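# Place the phone inside its case with two arms

## Task

Get the phone seated in its case so that it stays there on its own, without a gripper holding it. Then open the gripper and withdraw the arms.

## Robot and tools

Robot: two six-joint arms, left_arm and right_arm, each ending in a parallel two-finger gripper. Bases in the scene frame: left_arm at (+0.025, +0.245, 0) m, quat_wxyz (+0.995, 0, 0, +0.103); right_arm at (+0.011, -0.226, 0) m, quat_wxyz (+0.997, 0, 0, -0.083). The names are labels only and do not mean image sides.

Scene frame: origin on the table surface midway between the arms. +x reaches out over the table, +z is up, and left_arm sits on the +y side. Every pose in calls and results uses this frame, in metres, with quaternions written w first.

Gripper frame: the fingers point along the gripper's +z and close along its y. end_effector_position is the spot between the finger pads, about 1 cm short of the tips. Joint ranges (rad), base outward: waist -2.618 to 3.054, shoulder 0.000 to 3.142, elbow 0.000 to 3.142, wrist pitch -1.571 to 1.571, wrist yaw -1.571 to 1.571, wrist roll -2.094 to 2.094.

The row (used by every moving call): 16 plain numbers, both arms always included. First left_arm: x, y, z, qw, qx, qy, qz, opening; then right_arm in the same order. x, y, z are an absolute target for end_effector_position in metres; qw..qz an absolute target for end_effector_quat_wxyz. Opening runs -1 (closed) to +1 (fully open, 0.093 m). To hold an arm still, resend its last reported position and quaternion with its current opening in every call; to keep an orientation, reuse the quaternion you sent, not the possibly drifted reported one.

Tools:
- execute_actions {actions, pictures}. actions holds zero or one item. Empty list: only returns the state. {"rows": [...], "steps": n}: up to 15 rows, n up to 15 control steps of 1/30 s (default 15); row k is applied on step k and the final row repeats if rows run out. {"steps": n} alone: a wait of up to 300 steps counted from the previous result, reply time included. A refused call sends nothing. Rejected if any target lies over 0.6 m from that arm's last reported position along any gripper axis. pictures (bool) toggles camera images; default is on.
- move {target, speed}: target is one 16-number row of absolute poses; each gripper travels a straight line there, both finishing together, taking 0.5 to 10 s (cut off at 10 s). Opening is sent at the start. speed 0.002 to 0.5 m/s (default 0.25); rotation is capped at twice that in rad/s. No collision avoidance, including between arms; actual motion can lag, drift, or exceed speed, especially near full reach.
- wait {seconds}: 0 to 10 s with no new command.
- zoom_image {camera, region}: camera is cam_high, cam_left_wrist or cam_right_wrist (all 504x504); region [x0, y0, x1, y1] in pixels from the top-left, at most 504 by 504.
- read_manual {section}: licence texts only.
- finished_scene {scene}: ends the scene and grades it; irreversible.

Controller behaviour: each step the commanded pose is limited to 70 mm and 16 degrees from the measured one, then solved by damped IK, favouring position over orientation. After an action ends, the arm only continues to its last clipped pose, so long moves may need more calls. Joint friction can leave the gripper up to about 31 mm off, and commands smaller than that may not move it. Elbows never fully straighten. Reported hand position can be inaccurate at long reach.

Gripping: grip_measured is the motor position on the same -1..+1 scale. Pads meet near -0.94; each mm of object width adds about 0.0208; readings carry a fixed per-arm error up to about 0.02. Commanding below the width reading squeezes harder (limit roughly 50-62 N per pad, less on parts thinner than 5 mm); on a firm flat object the reading settles at most about 0.21 under the width value. Keep sending the same closing number to maintain grip. The joint-position list ends with the opening in metres, which only shows the true gap when nothing blocks the fingers.

Result lines: a state line "left_arm: …" | "right_arm: …" with each gripper pose; joint positions and torques (torques have offsets and noise and are nonzero in free air); "Hand target" per arm; "pose unreachable" if the clearance check altered or blocked an arm; HELD marks steps where your row was partly or wholly not sent. move adds a "move:" line with its ending (done, off_target, moving, held, fault), the limits that acted (paced: target clipped; held: steps blocked, after which the arm can surge), and each gripper's distance to target. An ending naming one arm means the other finished fine. FAULT lines report stops; MOTOR HOT appears from 75 °C, a 90 °C reading halts that arm for 10 s, and at 100 °C the arm goes limp and drops.

Cameras: cam_high is fixed overhead; the wrist cameras ride on each gripper. Calibration data is given per camera (K, distortion, T_world_to_cam), with small errors.



Avoid: knocking or placing rigid objects off the table, dropping or slamming the phone, fast contacts or targets far past a contact (harder press), arms colliding or pushing each other, and long heavy holds that heat motors. Loose objects may occasionally get nudged by the scene. Before finishing, the phone must rest in the case by itself, with grippers open and withdrawn.

Each tool is called by a JSON object that holds its "method" and its "body".

## Session

{"method": "execute_actions", "body": {"actions": []}}

Scene clock: 0.00 s of 4200.00 s.
left_arm: end_effector_position=(+0.5603, +0.3099, +0.2215) grip_measured=+0.989 end_effector_quat_wxyz=(+0.615, -0.114, +0.657, +0.421) | right_arm: end_effector_position=(+0.5104, -0.0835, +0.2314) grip_measured=+1.000 end_effector_quat_wxyz=(+0.565, -0.564, +0.564, -0.213)
Joint positions: left_arm=[-0.331  2.072  1.169  1.079 -0.89   0.566  0.093] | right_arm=[ 0.377  1.68   1.125  0.273 -0.207 -1.206  0.093]
Joint velocities: left_arm=[-0.007 -0.002 -0.007  0.037  0.051  0.081 -0.   ] | right_arm=[ 0.002 -0.012 -0.002  0.022 -0.022 -0.007  0.   ]
Joint torques (N m, as the arm reports them, + toward a larger angle): no reading
Motor temperatures (°C, as the motors report them): left_arm=[24 21 22 21 23 22] | right_arm=[23 23 22 23 24 25]
Hand target (left_arm): +0.560, +0.310, +0.222; +0.615, -0.114, +0.657, +0.421
Hand target (right_arm): +0.510, -0.084, +0.231; +0.565, -0.564, +0.564, -0.213

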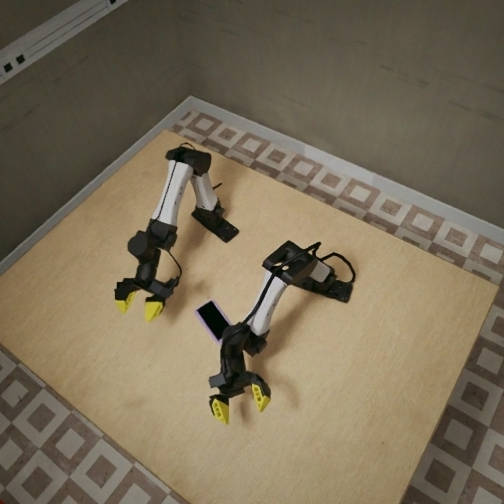

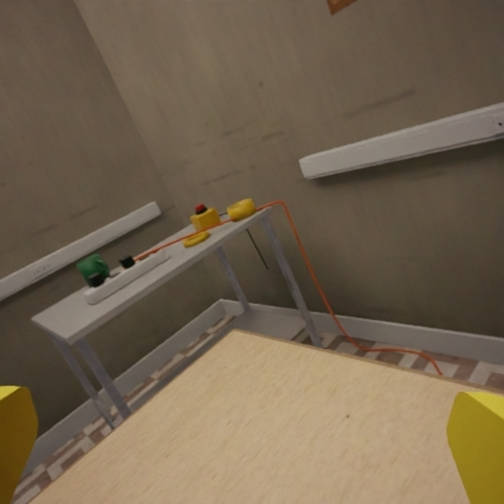

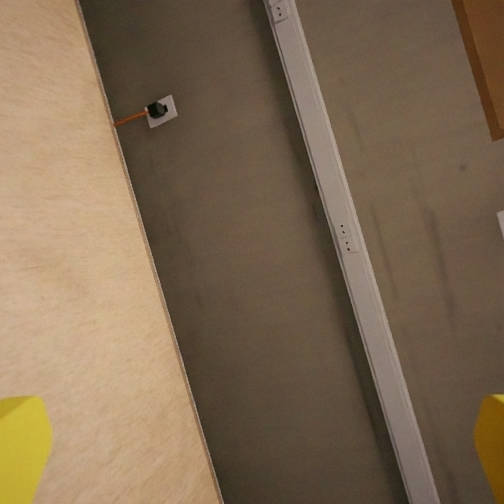

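{"method": "move", "body": {"target": [0.2,0.35,0.25,0,0,1,0,-1,0.28,0.03,0.25,0,0,1,0,-1]}}

{"method": "zoom_image", "body": {"camera": "cam_high", "region": [150,260,290,400]}}

Scene clock: 7.63 s of 4200.00 s.
left_arm: end_effector_position=(+0.2061, +0.3542, +0.2512) grip_measured=-1.000 end_effector_quat_wxyz=(+0.126, -0.000, +0.990, +0.067) | right_arm: end_effector_position=(+0.2889, +0.0328, +0.2493) grip_measured=-0.992 end_effector_quat_wxyz=(+0.104, -0.007, +0.992, +0.070)
Joint positions: left_arm=[ 0.353  1.198  1.474 -1.562  0.02   0.556  0.   ] | right_arm=[ 0.935  1.866  2.113 -1.569  0.042  0.749  0.   ]
Joint velocities: left_arm=[ 0.007 -0.012 -0.012 -0.051  0.007  0.007  0.   ] | right_arm=[-0.007 -0.022 -0.012  0.051 -0.007  0.066  0.   ]
Joint torques (N m, as the arm reports them, + toward a larger angle): left_arm=[ 1.05 -3.81  4.65  0.72  0.09  0.03] | right_arm=[  0.07 -11.93   4.99   0.73  -0.12   0.01]
Motor temperatures (°C, as the motors report them): left_arm=[24 23 23 22 23 22] | right_arm=[23 25 24 24 24 25]
Hand target (left_arm): +0.200, +0.350, +0.247; +0.118, +0.002, +0.991, +0.059
Hand target (right_arm): +0.281, +0.031, +0.254; +0.101, -0.007, +0.992, +0.077
Off the commanded pose (left_arm): 0.007 m, 16 deg; orientation clipped at the last step of the last action.
Off the commanded pose (right_arm): 0.009 m, 14 deg.
joint sent to its limit (left arm) — the command would take joint 4 (wrist pitch) past its lower limit, so that joint was sent only as far as its limit.
joint sent to its limit (right arm) — the command would take joint 4 (wrist pitch) past its lower limit, so that joint was sent only as far as its limit.
After step 90, 0.10 s passed at rest.
move: off_target (left_arm, right_arm); limits=paced
camera_calibration (this result's frames):
cam_left_wrist: T_world_to_cam=[[0.038647, -0.991678, -0.122803, 0.370839], [-0.981506, -0.0607318, 0.181544, 0.216609], [-0.187491, 0.113516, -0.975685, 0.329094], [0, 0, 0, 1]] pos_world=[0.259974, 0.34355, 0.327308]
cam_right_wrist: T_world_to_cam=[[0.0229847, -0.989856, -0.140202, 0.0608203], [-0.969602, -0.0562434, 0.238135, 0.259098], [-0.243604, 0.130466, -0.96106, 0.392335], [0, 0, 0, 1]] pos_world=[0.345398, 0.0235894, 0.323884]

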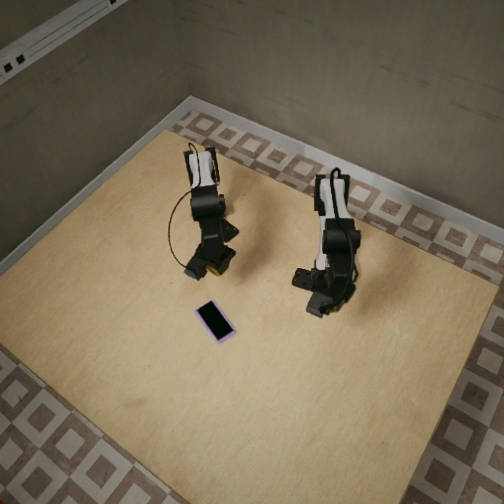

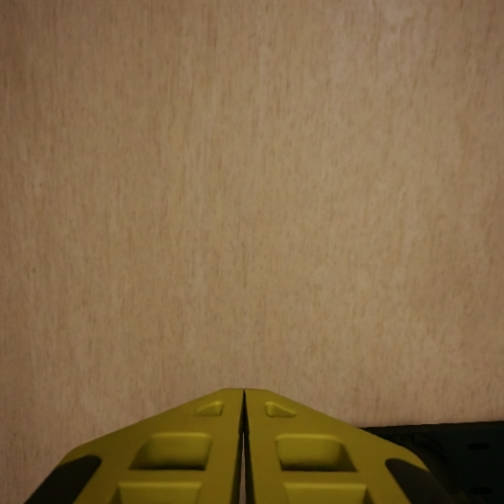

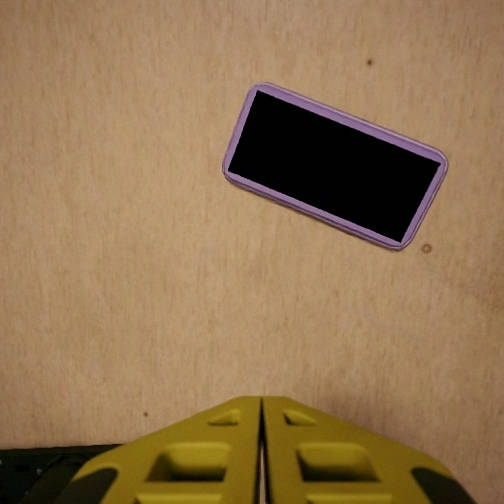

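Region (150, 260, 290, 400) of cam_high's 504x504 image, scaled by 3.600, with more detail than that image has.

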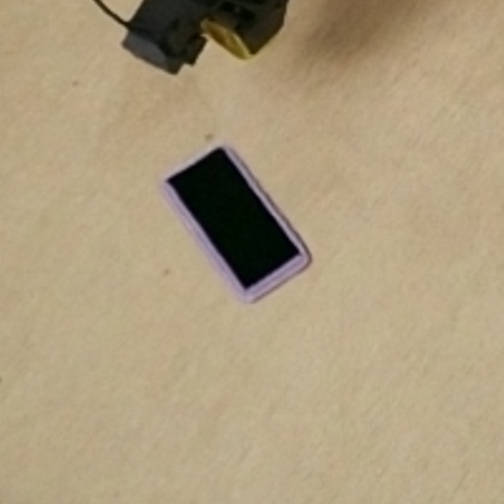

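{"method": "move", "body": {"target": [0.2,0.35,0.25,0,0,1,0,-1,0.316,-0.03,0.06,0,0,1,0,-1]}}

{"method": "move", "body": {"target": [0.2,0.35,0.25,0,0,1,0,-1,0.316,-0.03,0.0,0,0,1,0,-1], "speed": 0.03}}

{"method": "move", "body": {"target": [0.2,0.35,0.25,0,0,1,0,-1,0.28,0.03,0.2,0,0,1,0,-1]}}

{"method": "zoom_image", "body": {"camera": "cam_high", "region": [150,260,290,400]}}

Scene clock: 14.23 s of 4200.00 s.
left_arm: end_effector_position=(+0.2060, +0.3542, +0.2512) grip_measured=-1.000 end_effector_quat_wxyz=(+0.124, +0.001, +0.990, +0.069) | right_arm: end_effector_position=(+0.3111, -0.0322, +0.0650) grip_measured=-0.992 end_effector_quat_wxyz=(+0.001, -0.002, +1.000, -0.003)
Joint positions: left_arm=[ 0.348  1.198  1.474 -1.562  0.013  0.555  0.   ] | right_arm=[ 0.742  1.922  1.466 -1.116  0.007  0.572  0.   ]
Joint velocities: left_arm=[-0.007 -0.002 -0.012  0.007  0.022  0.037  0.   ] | right_arm=[ 0.002  0.027  0.007 -0.051 -0.022  0.022  0.   ]
Joint torques (N m, as the arm reports them, + toward a larger angle): left_arm=[-0.24 -3.85  5.2   0.72 -0.09 -0.23] | right_arm=[ -0.67 -10.     6.03   0.39  -0.11  -0.12]
Motor temperatures (°C, as the motors report them): left_arm=[24 23 23 22 23 22] | right_arm=[23 27 24 24 24 25]
Hand target (left_arm): +0.200, +0.350, +0.249; +0.117, +0.000, +0.991, +0.068
Hand target (right_arm): +0.312, -0.033, +0.061; -0.002, -0.001, +1.000, +0.001
Off the commanded pose (left_arm): 0.007 m, 16 deg; orientation clipped at the last step of the last action.
Off the commanded pose (right_arm): 0.007 m, 0 deg.
joint sent to its limit (left arm) — the command would take joint 4 (wrist pitch) past its lower limit, so that joint was sent only as far as its limit.
After step 90, 2.13 s passed at rest.
move: off_target (left_arm); limits=paced
camera_calibration (this result's frames):
cam_left_wrist: T_world_to_cam=[[0.0356377, -0.991068, -0.128508, 0.372678], [-0.981016, -0.0592208, 0.184664, 0.215179], [-0.190625, 0.119487, -0.974364, 0.32727], [0, 0, 0, 1]] pos_world=[0.260198, 0.342987, 0.327036]
cam_right_wrist: T_world_to_cam=[[-0.00222733, -0.999987, 0.00459879, -0.0317754], [-0.900067, 0.00400864, 0.435732, 0.288354], [-0.435745, -0.0031687, -0.900065, 0.280649], [0, 0, 0, 1]] pos_world=[0.381758, -0.0320416, 0.127103]

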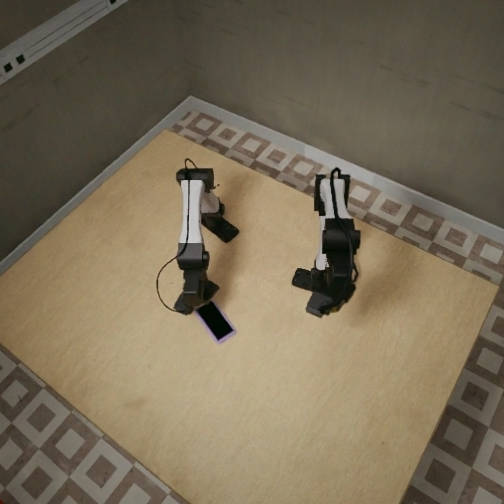

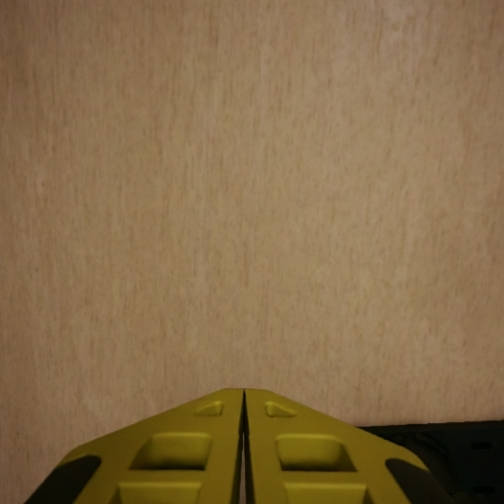

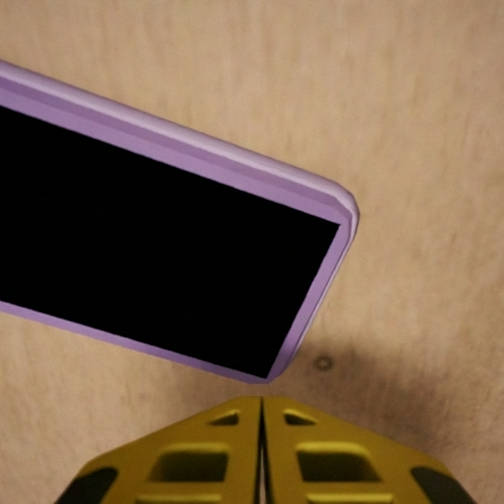

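Scene clock: 19.20 s of 4200.00 s.
left_arm: end_effector_position=(+0.2060, +0.3542, +0.2512) grip_measured=-1.000 end_effector_quat_wxyz=(+0.124, +0.001, +0.990, +0.069) | right_arm: end_effector_position=(+0.3178, -0.0279, +0.0196) grip_measured=-0.992 end_effector_quat_wxyz=(+0.013, -0.002, +1.000, +0.004)
Joint positions: left_arm=[ 0.348  1.198  1.474 -1.562  0.013  0.555  0.   ] | right_arm=[ 0.742  1.978  1.356 -0.923  0.007  0.572  0.   ]
Joint velocities: left_arm=[-0.002 -0.017 -0.027 -0.051 -0.051 -0.051  0.   ] | right_arm=[-0.002 -0.002  0.002  0.007 -0.037 -0.007  0.   ]
Joint torques (N m, as the arm reports them, + toward a larger angle): left_arm=[-0.24 -3.86  5.25  0.73 -0.09 -0.22] | right_arm=[-0.59 -8.14  4.03  0.72 -0.09 -0.04]
Motor temperatures (°C, as the motors report them): left_arm=[24 23 23 22 23 22] | right_arm=[23 27 24 24 24 25]
Hand target (left_arm): +0.200, +0.350, +0.249; +0.117, +0.000, +0.991, +0.068
Hand target (right_arm): +0.314, -0.031, +0.001; -0.000, +0.000, +1.000, -0.000
Off the commanded pose (left_arm): 0.007 m, 16 deg; orientation clipped at the last step of the last action.
Off the commanded pose (right_arm): 0.020 m, 2 deg.
joint sent to its limit (left arm) — the command would take joint 4 (wrist pitch) past its lower limit, so that joint was sent only as far as its limit.
move: off_target (left_arm, right_arm); limits=paced
camera_calibration (this result's frames):
cam_left_wrist: T_world_to_cam=[[0.0360072, -0.991067, -0.128413, 0.372577], [-0.981004, -0.0595627, 0.184618, 0.215309], [-0.190618, 0.119326, -0.974385, 0.327331], [0, 0, 0, 1]] pos_world=[0.260199, 0.343014, 0.32704]
cam_right_wrist: T_world_to_cam=[[-0.0021637, -0.999946, -0.0102003, -0.026932], [-0.909733, -0.00226679, 0.415187, 0.317468], [-0.415188, 0.0101779, -0.909679, 0.236701], [0, 0, 0, 1]] pos_world=[0.387028, -0.02862, 0.0832386]

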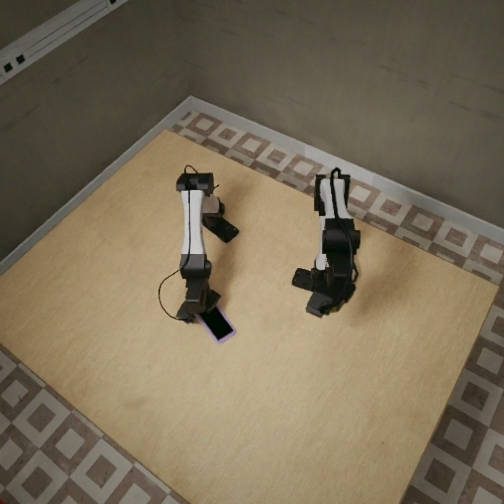

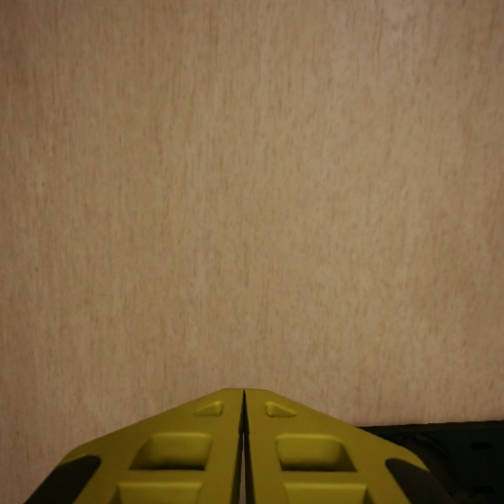

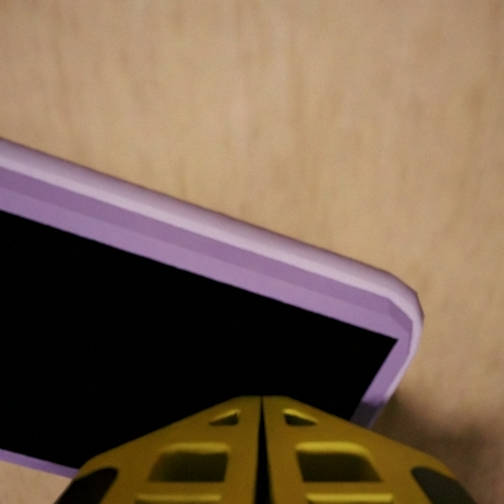

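Scene clock: 20.63 s of 4200.00 s.
left_arm: end_effector_position=(+0.2060, +0.3542, +0.2512) grip_measured=-1.000 end_effector_quat_wxyz=(+0.124, +0.001, +0.990, +0.069) | right_arm: end_effector_position=(+0.2860, +0.0307, +0.1947) grip_measured=-0.992 end_effector_quat_wxyz=(+0.030, +0.000, +0.999, +0.024)
Joint positions: left_arm=[ 0.348  1.198  1.474 -1.562  0.013  0.554  0.   ] | right_arm=[ 0.92   1.948  2.019 -1.565  0.007  0.754  0.   ]
Joint velocities: left_arm=[-0.007 -0.012 -0.002 -0.022  0.007  0.037  0.   ] | right_arm=[-0.002  0.002  0.002  0.051 -0.022 -0.007  0.   ]
Joint torques (N m, as the arm reports them, + toward a larger angle): left_arm=[-0.21 -3.88  5.19  0.72 -0.08 -0.23] | right_arm=[  0.11 -10.87   7.58   0.37  -0.04   0.01]
Motor temperatures (°C, as the motors report them): left_arm=[24 23 23 22 23 22] | right_arm=[23 28 24 24 24 25]
Hand target (left_arm): +0.200, +0.350, +0.249; +0.117, -0.000, +0.991, +0.068
Hand target (right_arm): +0.284, +0.032, +0.199; +0.032, +0.000, +0.999, +0.027
Off the commanded pose (left_arm): 0.007 m, 16 deg; orientation clipped at the last step of the last action.
Off the commanded pose (right_arm): 0.008 m, 4 deg.
joint sent to its limit (left arm) — the command would take joint 4 (wrist pitch) past its lower limit, so that joint was sent only as far as its limit.
joint sent to its limit (right arm) — the command would take joint 4 (wrist pitch) past its lower limit, so that joint was sent only as far as its limit.
move: off_target (left_arm, right_arm); limits=paced
camera_calibration (this result's frames):
cam_left_wrist: T_world_to_cam=[[0.0363767, -0.991066, -0.128318, 0.372477], [-0.980991, -0.0599045, 0.184573, 0.215439], [-0.190611, 0.119165, -0.974406, 0.327392], [0, 0, 0, 1]] pos_world=[0.260199, 0.343041, 0.327044]
cam_right_wrist: T_world_to_cam=[[-0.00473588, -0.998748, -0.0498072, 0.0417921], [-0.92383, -0.0146956, 0.382522, 0.226729], [-0.382775, 0.047825, -0.922603, 0.374225], [0, 0, 0, 1]] pos_world=[0.352901, 0.0271744, 0.260614]

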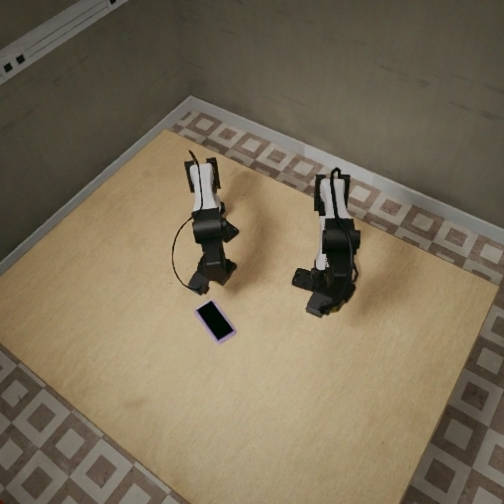

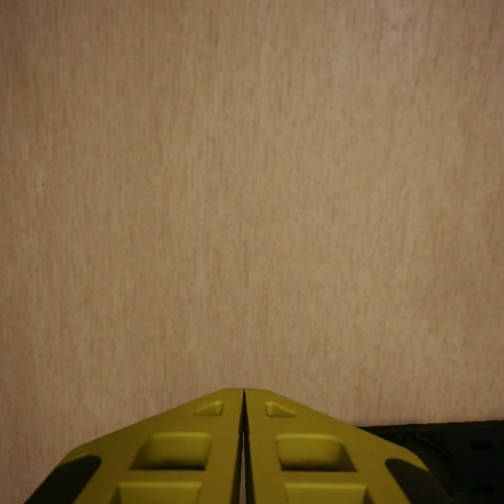

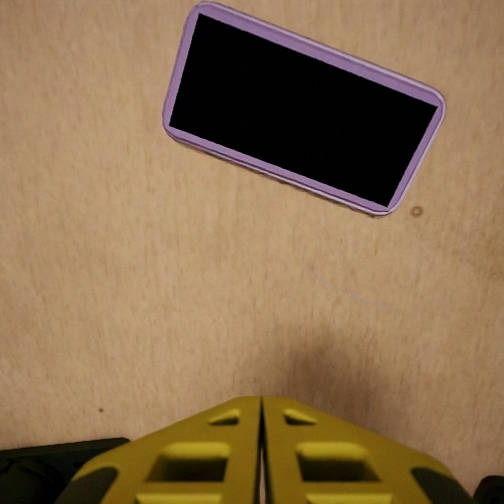

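Region (150, 260, 290, 400) of cam_high's 504x504 image, scaled by 3.600, with more detail than that image has.

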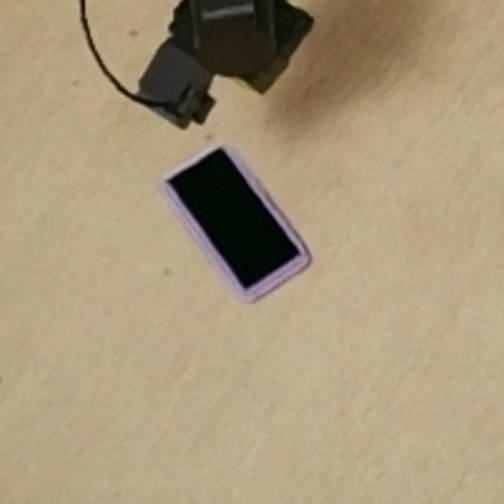

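Too light; press harder, at several spots.

{"method": "move", "body": {"target": [0.2,0.35,0.25,0,0,1,0,-1,0.32,-0.02,0.05,0,0,1,0,-1]}}

{"method": "move", "body": {"target": [0.2,0.35,0.25,0,0,1,0,-1,0.32,-0.02,-0.04,0,0,1,0,-1], "speed": 0.04}}

{"method": "move", "body": {"target": [0.2,0.35,0.25,0,0,1,0,-1,0.35,0.06,0.05,0,0,1,0,-1], "speed": 0.1}}

{"method": "move", "body": {"target": [0.2,0.35,0.25,0,0,1,0,-1,0.35,0.06,-0.04,0,0,1,0,-1], "speed": 0.04}}

{"method": "move", "body": {"target": [0.2,0.35,0.25,0,0,1,0,-1,0.28,0.03,0.2,0,0,1,0,-1]}}

{"method": "zoom_image", "body": {"camera": "cam_high", "region": [150,260,290,400]}}

Scene clock: 26.83 s of 4200.00 s.
left_arm: end_effector_position=(+0.2060, +0.3542, +0.2512) grip_measured=-1.000 end_effector_quat_wxyz=(+0.124, +0.001, +0.990, +0.069) | right_arm: end_effector_position=(+0.3172, -0.0208, +0.0575) grip_measured=-0.992 end_effector_quat_wxyz=(+0.005, -0.001, +1.000, -0.000)
Joint positions: left_arm=[ 0.348  1.198  1.474 -1.562  0.013  0.554  0.   ] | right_arm=[ 0.759  1.962  1.491 -1.091  0.006  0.591  0.   ]
Joint velocities: left_arm=[-0.012 -0.002 -0.002 -0.007  0.007 -0.051  0.   ] | right_arm=[-0.007 -0.017  0.007 -0.037 -0.11  -0.037  0.   ]
Joint torques (N m, as the arm reports them, + toward a larger angle): left_arm=[-0.23 -3.86  5.21  0.72 -0.08 -0.23] | right_arm=[ -0.63 -10.     5.69   0.41  -0.13  -0.08]
Motor temperatures (°C, as the motors report them): left_arm=[24 23 24 22 23 22] | right_arm=[23 29 25 23 24 25]
Hand target (left_arm): +0.200, +0.350, +0.249; +0.117, +0.000, +0.991, +0.068
Hand target (right_arm): +0.316, -0.022, +0.050; -0.002, -0.000, +1.000, +0.001
Off the commanded pose (left_arm): 0.007 m, 16 deg; orientation clipped at the last step of the last action.
Off the commanded pose (right_arm): 0.008 m, 1 deg.
joint sent to its limit (left arm) — the command would take joint 4 (wrist pitch) past its lower limit, so that joint was sent only as far as its limit.
After step 90, 1.90 s passed at rest.
move: off_target (left_arm); limits=paced
camera_calibration (this result's frames):
cam_left_wrist: T_world_to_cam=[[0.0363767, -0.991066, -0.128318, 0.372477], [-0.980991, -0.0599045, 0.184573, 0.215439], [-0.190611, 0.119165, -0.974406, 0.327392], [0, 0, 0, 1]] pos_world=[0.260199, 0.343041, 0.327044]
cam_right_wrist: T_world_to_cam=[[-0.00490649, -0.999987, -0.00145159, -0.019096], [-0.903341, 0.00380969, 0.428906, 0.29846], [-0.428895, 0.0034157, -0.903348, 0.274639], [0, 0, 0, 1]] pos_world=[0.387308, -0.0211709, 0.120055]

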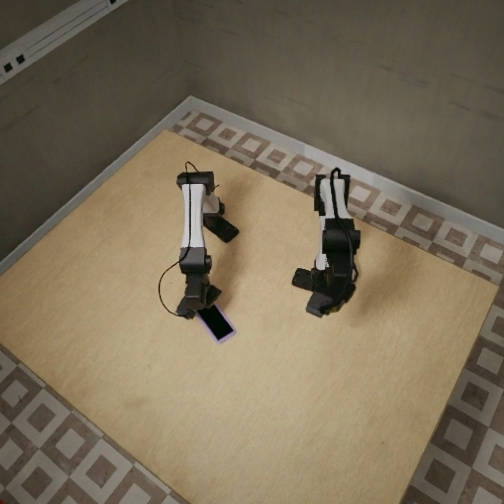

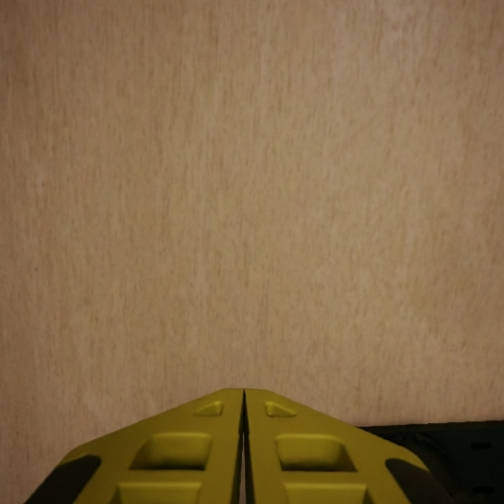

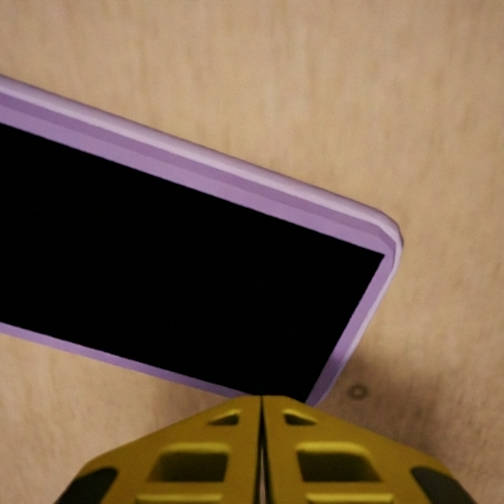

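Scene clock: 30.63 s of 4200.00 s.
left_arm: end_effector_position=(+0.2060, +0.3542, +0.2512) grip_measured=-1.000 end_effector_quat_wxyz=(+0.124, +0.001, +0.990, +0.069) | right_arm: end_effector_position=(+0.3190, -0.0196, +0.0134) grip_measured=-0.992 end_effector_quat_wxyz=(+0.015, -0.001, +1.000, +0.007)
Joint positions: left_arm=[ 0.348  1.198  1.474 -1.562  0.013  0.554  0.   ] | right_arm=[ 0.759  2.001  1.363 -0.9    0.006  0.591  0.   ]
Joint velocities: left_arm=[-0.007 -0.007 -0.027  0.037 -0.007  0.022  0.   ] | right_arm=[ 0.012  0.007 -0.007  0.022  0.022 -0.007  0.   ]
Joint torques (N m, as the arm reports them, + toward a larger angle): left_arm=[-0.25 -3.87  5.21  0.73 -0.08 -0.22] | right_arm=[-0.58 -3.7   0.54  1.53 -0.08 -0.08]
Motor temperatures (°C, as the motors report them): left_arm=[24 23 24 22 23 22] | right_arm=[23 29 25 24 24 25]
Hand target (left_arm): +0.200, +0.350, +0.249; +0.117, +0.000, +0.991, +0.068
Hand target (right_arm): +0.313, -0.025, -0.034; -0.003, +0.000, +1.000, -0.002
Off the commanded pose (left_arm): 0.007 m, 16 deg; orientation clipped at the last step of the last action.
Off the commanded pose (right_arm): 0.053 m, 2 deg.
joint sent to its limit (left arm) — the command would take joint 4 (wrist pitch) past its lower limit, so that joint was sent only as far as its limit.
move: off_target (left_arm, right_arm); limits=paced
camera_calibration (this result's frames):
cam_left_wrist: T_world_to_cam=[[0.0363767, -0.991066, -0.128318, 0.372477], [-0.980991, -0.0599045, 0.184573, 0.215439], [-0.190611, 0.119165, -0.974406, 0.327392], [0, 0, 0, 1]] pos_world=[0.260199, 0.343041, 0.327044]
cam_right_wrist: T_world_to_cam=[[-0.0047428, -0.999877, -0.014971, -0.0177746], [-0.911711, -0.00182665, 0.410827, 0.321807], [-0.410804, 0.0155977, -0.91159, 0.230243], [0, 0, 0, 1]] pos_world=[0.387895, -0.0207758, 0.0774139]

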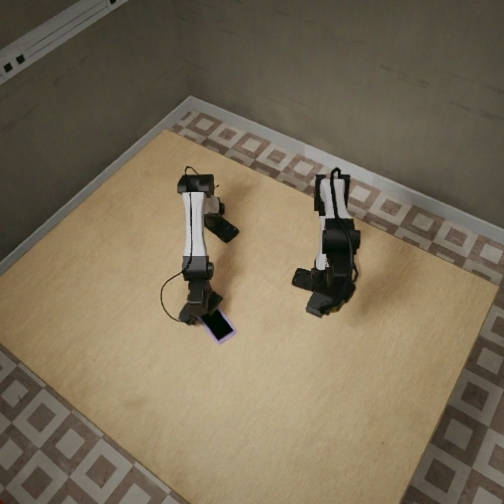

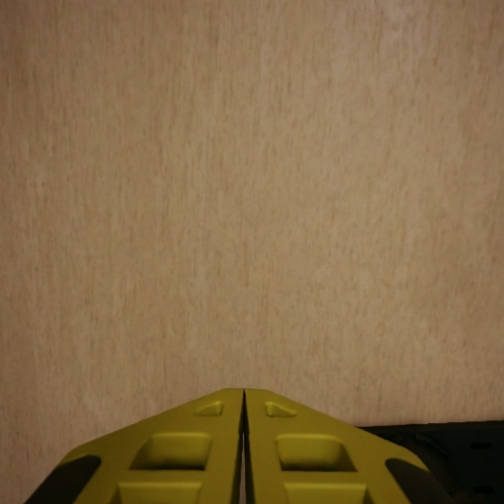

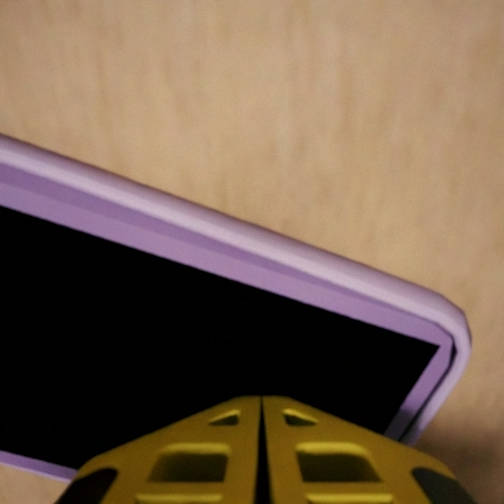

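Scene clock: 32.60 s of 4200.00 s.
left_arm: end_effector_position=(+0.2060, +0.3542, +0.2512) grip_measured=-1.000 end_effector_quat_wxyz=(+0.124, +0.001, +0.990, +0.069) | right_arm: end_effector_position=(+0.3525, +0.0552, +0.0505) grip_measured=-0.992 end_effector_quat_wxyz=(+0.004, +0.002, +1.000, -0.000)
Joint positions: left_arm=[ 0.348  1.198  1.474 -1.562  0.013  0.554  0.   ] | right_arm=[ 0.857  2.268  1.937 -1.234  0.006  0.694  0.   ]
Joint velocities: left_arm=[-0.007 -0.002 -0.002 -0.037  0.007 -0.007  0.   ] | right_arm=[-0.007 -0.002 -0.007  0.066 -0.081  0.066  0.   ]
Joint torques (N m, as the arm reports them, + toward a larger angle): left_arm=[-0.24 -3.84  5.23  0.73 -0.08 -0.22] | right_arm=[  0.28 -12.37   8.73   0.25  -0.06   0.03]
Motor temperatures (°C, as the motors report them): left_arm=[24 22 24 22 23 22] | right_arm=[23 29 25 24 24 25]
Hand target (left_arm): +0.200, +0.350, +0.249; +0.117, +0.000, +0.991, +0.068
Hand target (right_arm): +0.352, +0.060, +0.049; +0.002, -0.000, +1.000, -0.001
Off the commanded pose (left_arm): 0.007 m, 16 deg; orientation clipped at the last step of the last action.
Off the commanded pose (right_arm): 0.005 m, 1 deg.
joint sent to its limit (left arm) — the command would take joint 4 (wrist pitch) past its lower limit, so that joint was sent only as far as its limit.
move: off_target (left_arm); limits=paced
camera_calibration (this result's frames):
cam_left_wrist: T_world_to_cam=[[0.0363767, -0.991066, -0.128318, 0.372477], [-0.980991, -0.0599045, 0.184573, 0.215439], [-0.190611, 0.119165, -0.974406, 0.327392], [0, 0, 0, 1]] pos_world=[0.260199, 0.343041, 0.327044]
cam_right_wrist: T_world_to_cam=[[-0.00910064, -0.999958, -0.000783352, 0.0585097], [-0.902419, 0.00787547, 0.430787, 0.332457], [-0.430763, 0.00462735, -0.902453, 0.283842], [0, 0, 0, 1]] pos_world=[0.422817, 0.0545755, 0.112982]

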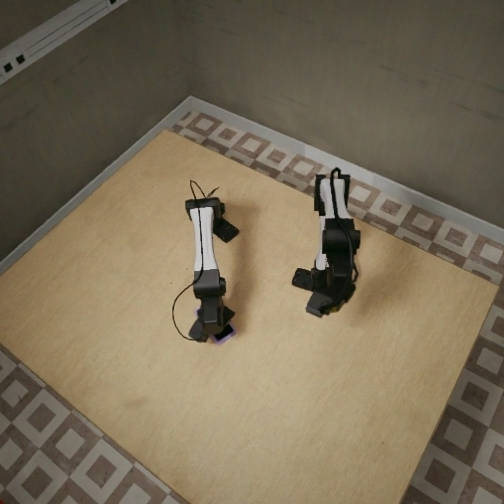

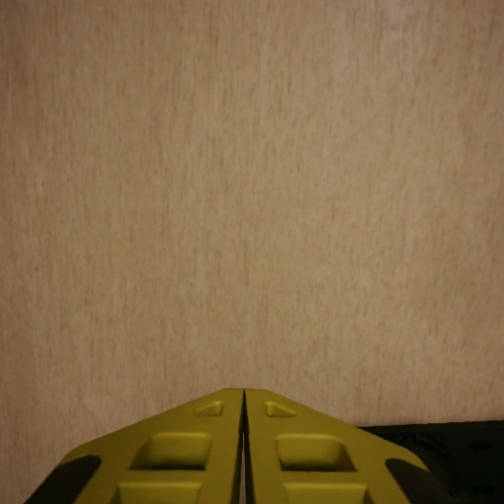

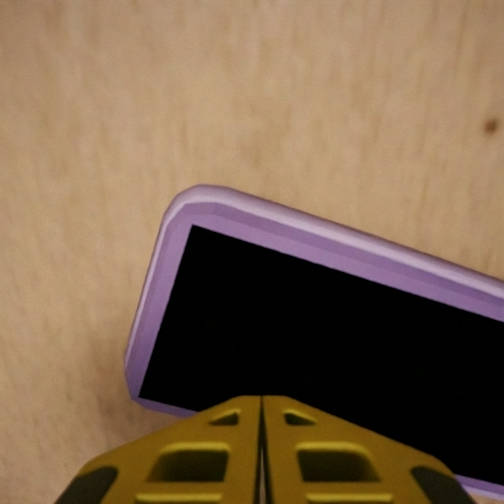

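Scene clock: 36.40 s of 4200.00 s.
left_arm: end_effector_position=(+0.2060, +0.3542, +0.2512) grip_measured=-1.000 end_effector_quat_wxyz=(+0.124, +0.001, +0.990, +0.069) | right_arm: end_effector_position=(+0.3543, +0.0567, +0.0127) grip_measured=-0.992 end_effector_quat_wxyz=(+0.020, +0.002, +1.000, +0.013)
Joint positions: left_arm=[ 0.348  1.198  1.474 -1.562  0.013  0.554  0.   ] | right_arm=[ 0.857  2.263  1.776 -1.037  0.006  0.695  0.   ]
Joint velocities: left_arm=[-0.007  0.012 -0.012  0.051  0.007  0.022  0.   ] | right_arm=[-0.007 -0.002 -0.002 -0.051  0.095 -0.007  0.   ]
Joint torques (N m, as the arm reports them, + toward a larger angle): left_arm=[-0.25 -3.86  5.2   0.72 -0.08 -0.22] | right_arm=[ 0.38 -7.36  1.44  1.28 -0.08  0.02]
Motor temperatures (°C, as the motors report them): left_arm=[24 22 24 22 23 22] | right_arm=[23 30 25 24 24 25]
Hand target (left_arm): +0.200, +0.350, +0.249; +0.117, +0.000, +0.991, +0.068
Hand target (right_arm): +0.345, +0.055, -0.036; -0.001, -0.000, +1.000, -0.001
Off the commanded pose (left_arm): 0.007 m, 16 deg; orientation clipped at the last step of the last action.
Off the commanded pose (right_arm): 0.053 m, 3 deg.
joint sent to its limit (left arm) — the command would take joint 4 (wrist pitch) past its lower limit, so that joint was sent only as far as its limit.
move: off_target (left_arm, right_arm); limits=paced
camera_calibration (this result's frames):
cam_left_wrist: T_world_to_cam=[[0.0363767, -0.991066, -0.128318, 0.372477], [-0.980991, -0.0599045, 0.184573, 0.215439], [-0.190611, 0.119165, -0.974406, 0.327392], [0, 0, 0, 1]] pos_world=[0.260199, 0.343041, 0.327044]
cam_right_wrist: T_world_to_cam=[[-0.00980598, -0.999584, -0.0271089, 0.0605383], [-0.915517, -0.00192846, 0.402274, 0.355909], [-0.402159, 0.0287634, -0.915118, 0.239138], [0, 0, 0, 1]] pos_world=[0.422606, 0.0543211, 0.0773076]

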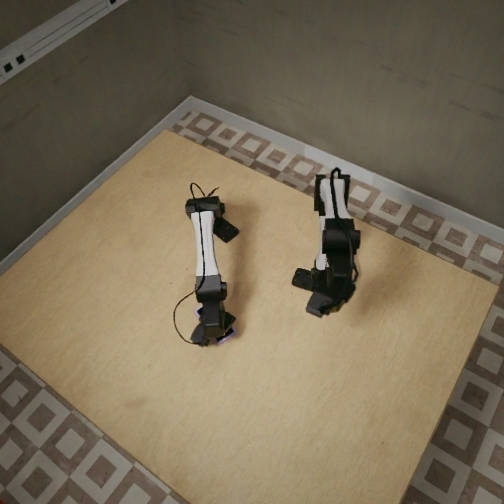

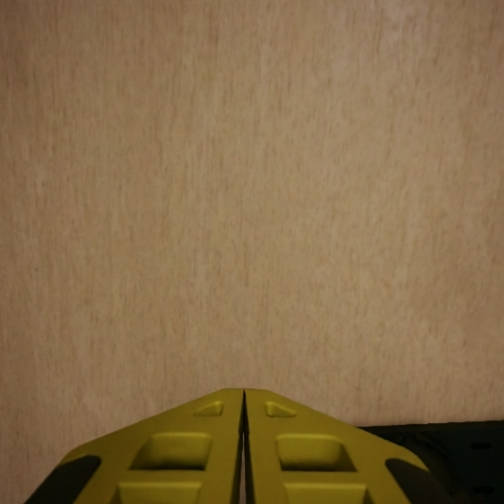

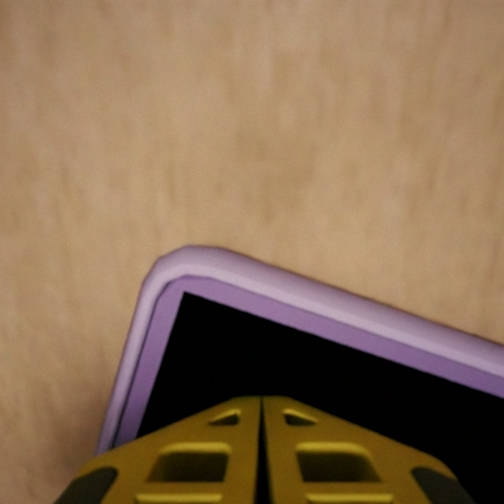

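Scene clock: 37.73 s of 4200.00 s.
left_arm: end_effector_position=(+0.2060, +0.3542, +0.2512) grip_measured=-1.000 end_effector_quat_wxyz=(+0.124, +0.001, +0.990, +0.069) | right_arm: end_effector_position=(+0.2864, +0.0299, +0.1922) grip_measured=-0.992 end_effector_quat_wxyz=(+0.027, +0.002, +0.999, +0.022)
Joint positions: left_arm=[ 0.348  1.198  1.474 -1.562  0.013  0.554  0.   ] | right_arm=[ 0.918  1.951  2.015 -1.565  0.006  0.754  0.   ]
Joint velocities: left_arm=[-0.017  0.007 -0.002 -0.022 -0.022  0.007  0.   ] | right_arm=[-0.007 -0.022 -0.002 -0.022  0.051  0.022  0.   ]
Joint torques (N m, as the arm reports them, + toward a larger angle): left_arm=[-0.24 -3.87  5.22  0.72 -0.09 -0.22] | right_arm=[  0.36 -11.53   7.64   0.36  -0.06   0.01]
Motor temperatures (°C, as the motors report them): left_arm=[24 22 24 22 23 22] | right_arm=[23 30 25 24 24 25]
Hand target (left_arm): +0.200, +0.350, +0.249; +0.117, +0.000, +0.991, +0.068
Hand target (right_arm): +0.283, +0.032, +0.200; +0.032, -0.000, +0.999, +0.029
Off the commanded pose (left_arm): 0.007 m, 16 deg; orientation clipped at the last step of the last action.
Off the commanded pose (right_arm): 0.010 m, 4 deg.
joint sent to its limit (left arm) — the command would take joint 4 (wrist pitch) past its lower limit, so that joint was sent only as far as its limit.
joint sent to its limit (right arm) — the command would take joint 4 (wrist pitch) past its lower limit, so that joint was sent only as far as its limit.
move: off_target (left_arm, right_arm); limits=paced
camera_calibration (this result's frames):
cam_left_wrist: T_world_to_cam=[[0.0363767, -0.991066, -0.128318, 0.372477], [-0.980991, -0.0599045, 0.184573, 0.215439], [-0.190611, 0.119165, -0.974406, 0.327392], [0, 0, 0, 1]] pos_world=[0.260199, 0.343041, 0.327044]
cam_right_wrist: T_world_to_cam=[[-0.00839819, -0.998945, -0.0451586, 0.0409915], [-0.92151, -0.00980327, 0.38823, 0.22609], [-0.388263, 0.0448746, -0.920455, 0.373411], [0, 0, 0, 1]] pos_world=[0.353671, 0.0264079, 0.257785]

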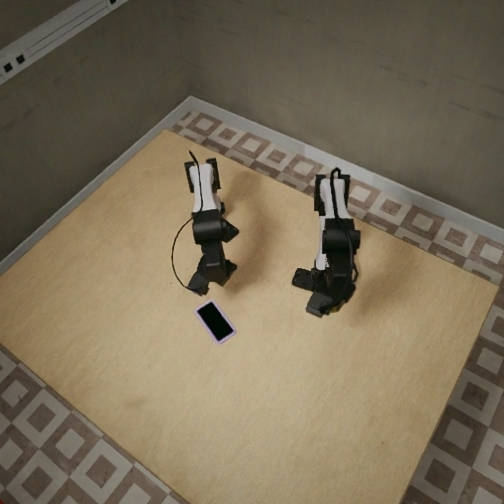

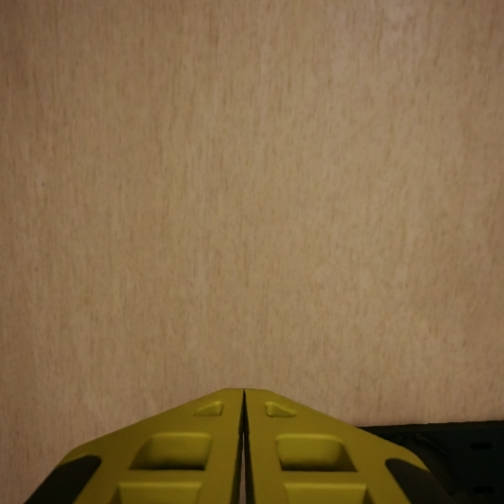

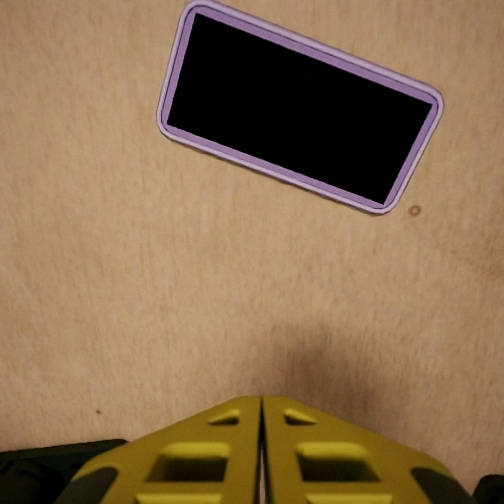

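Region (150, 260, 290, 400) of cam_high's 504x504 image, scaled by 3.600, with more detail than that image has.

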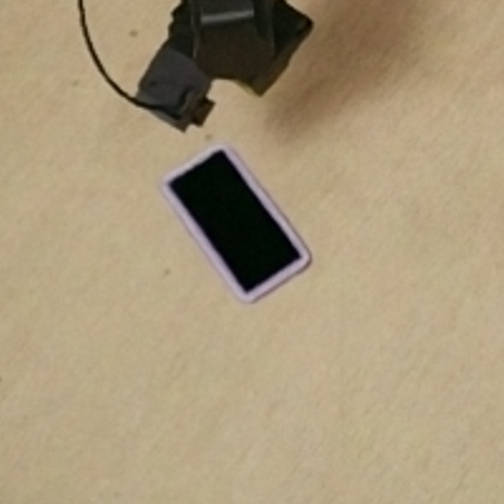

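Looks seated.

{"method": "finished_scene", "body": {"scene": 1}}

The scene is finished: the task was done.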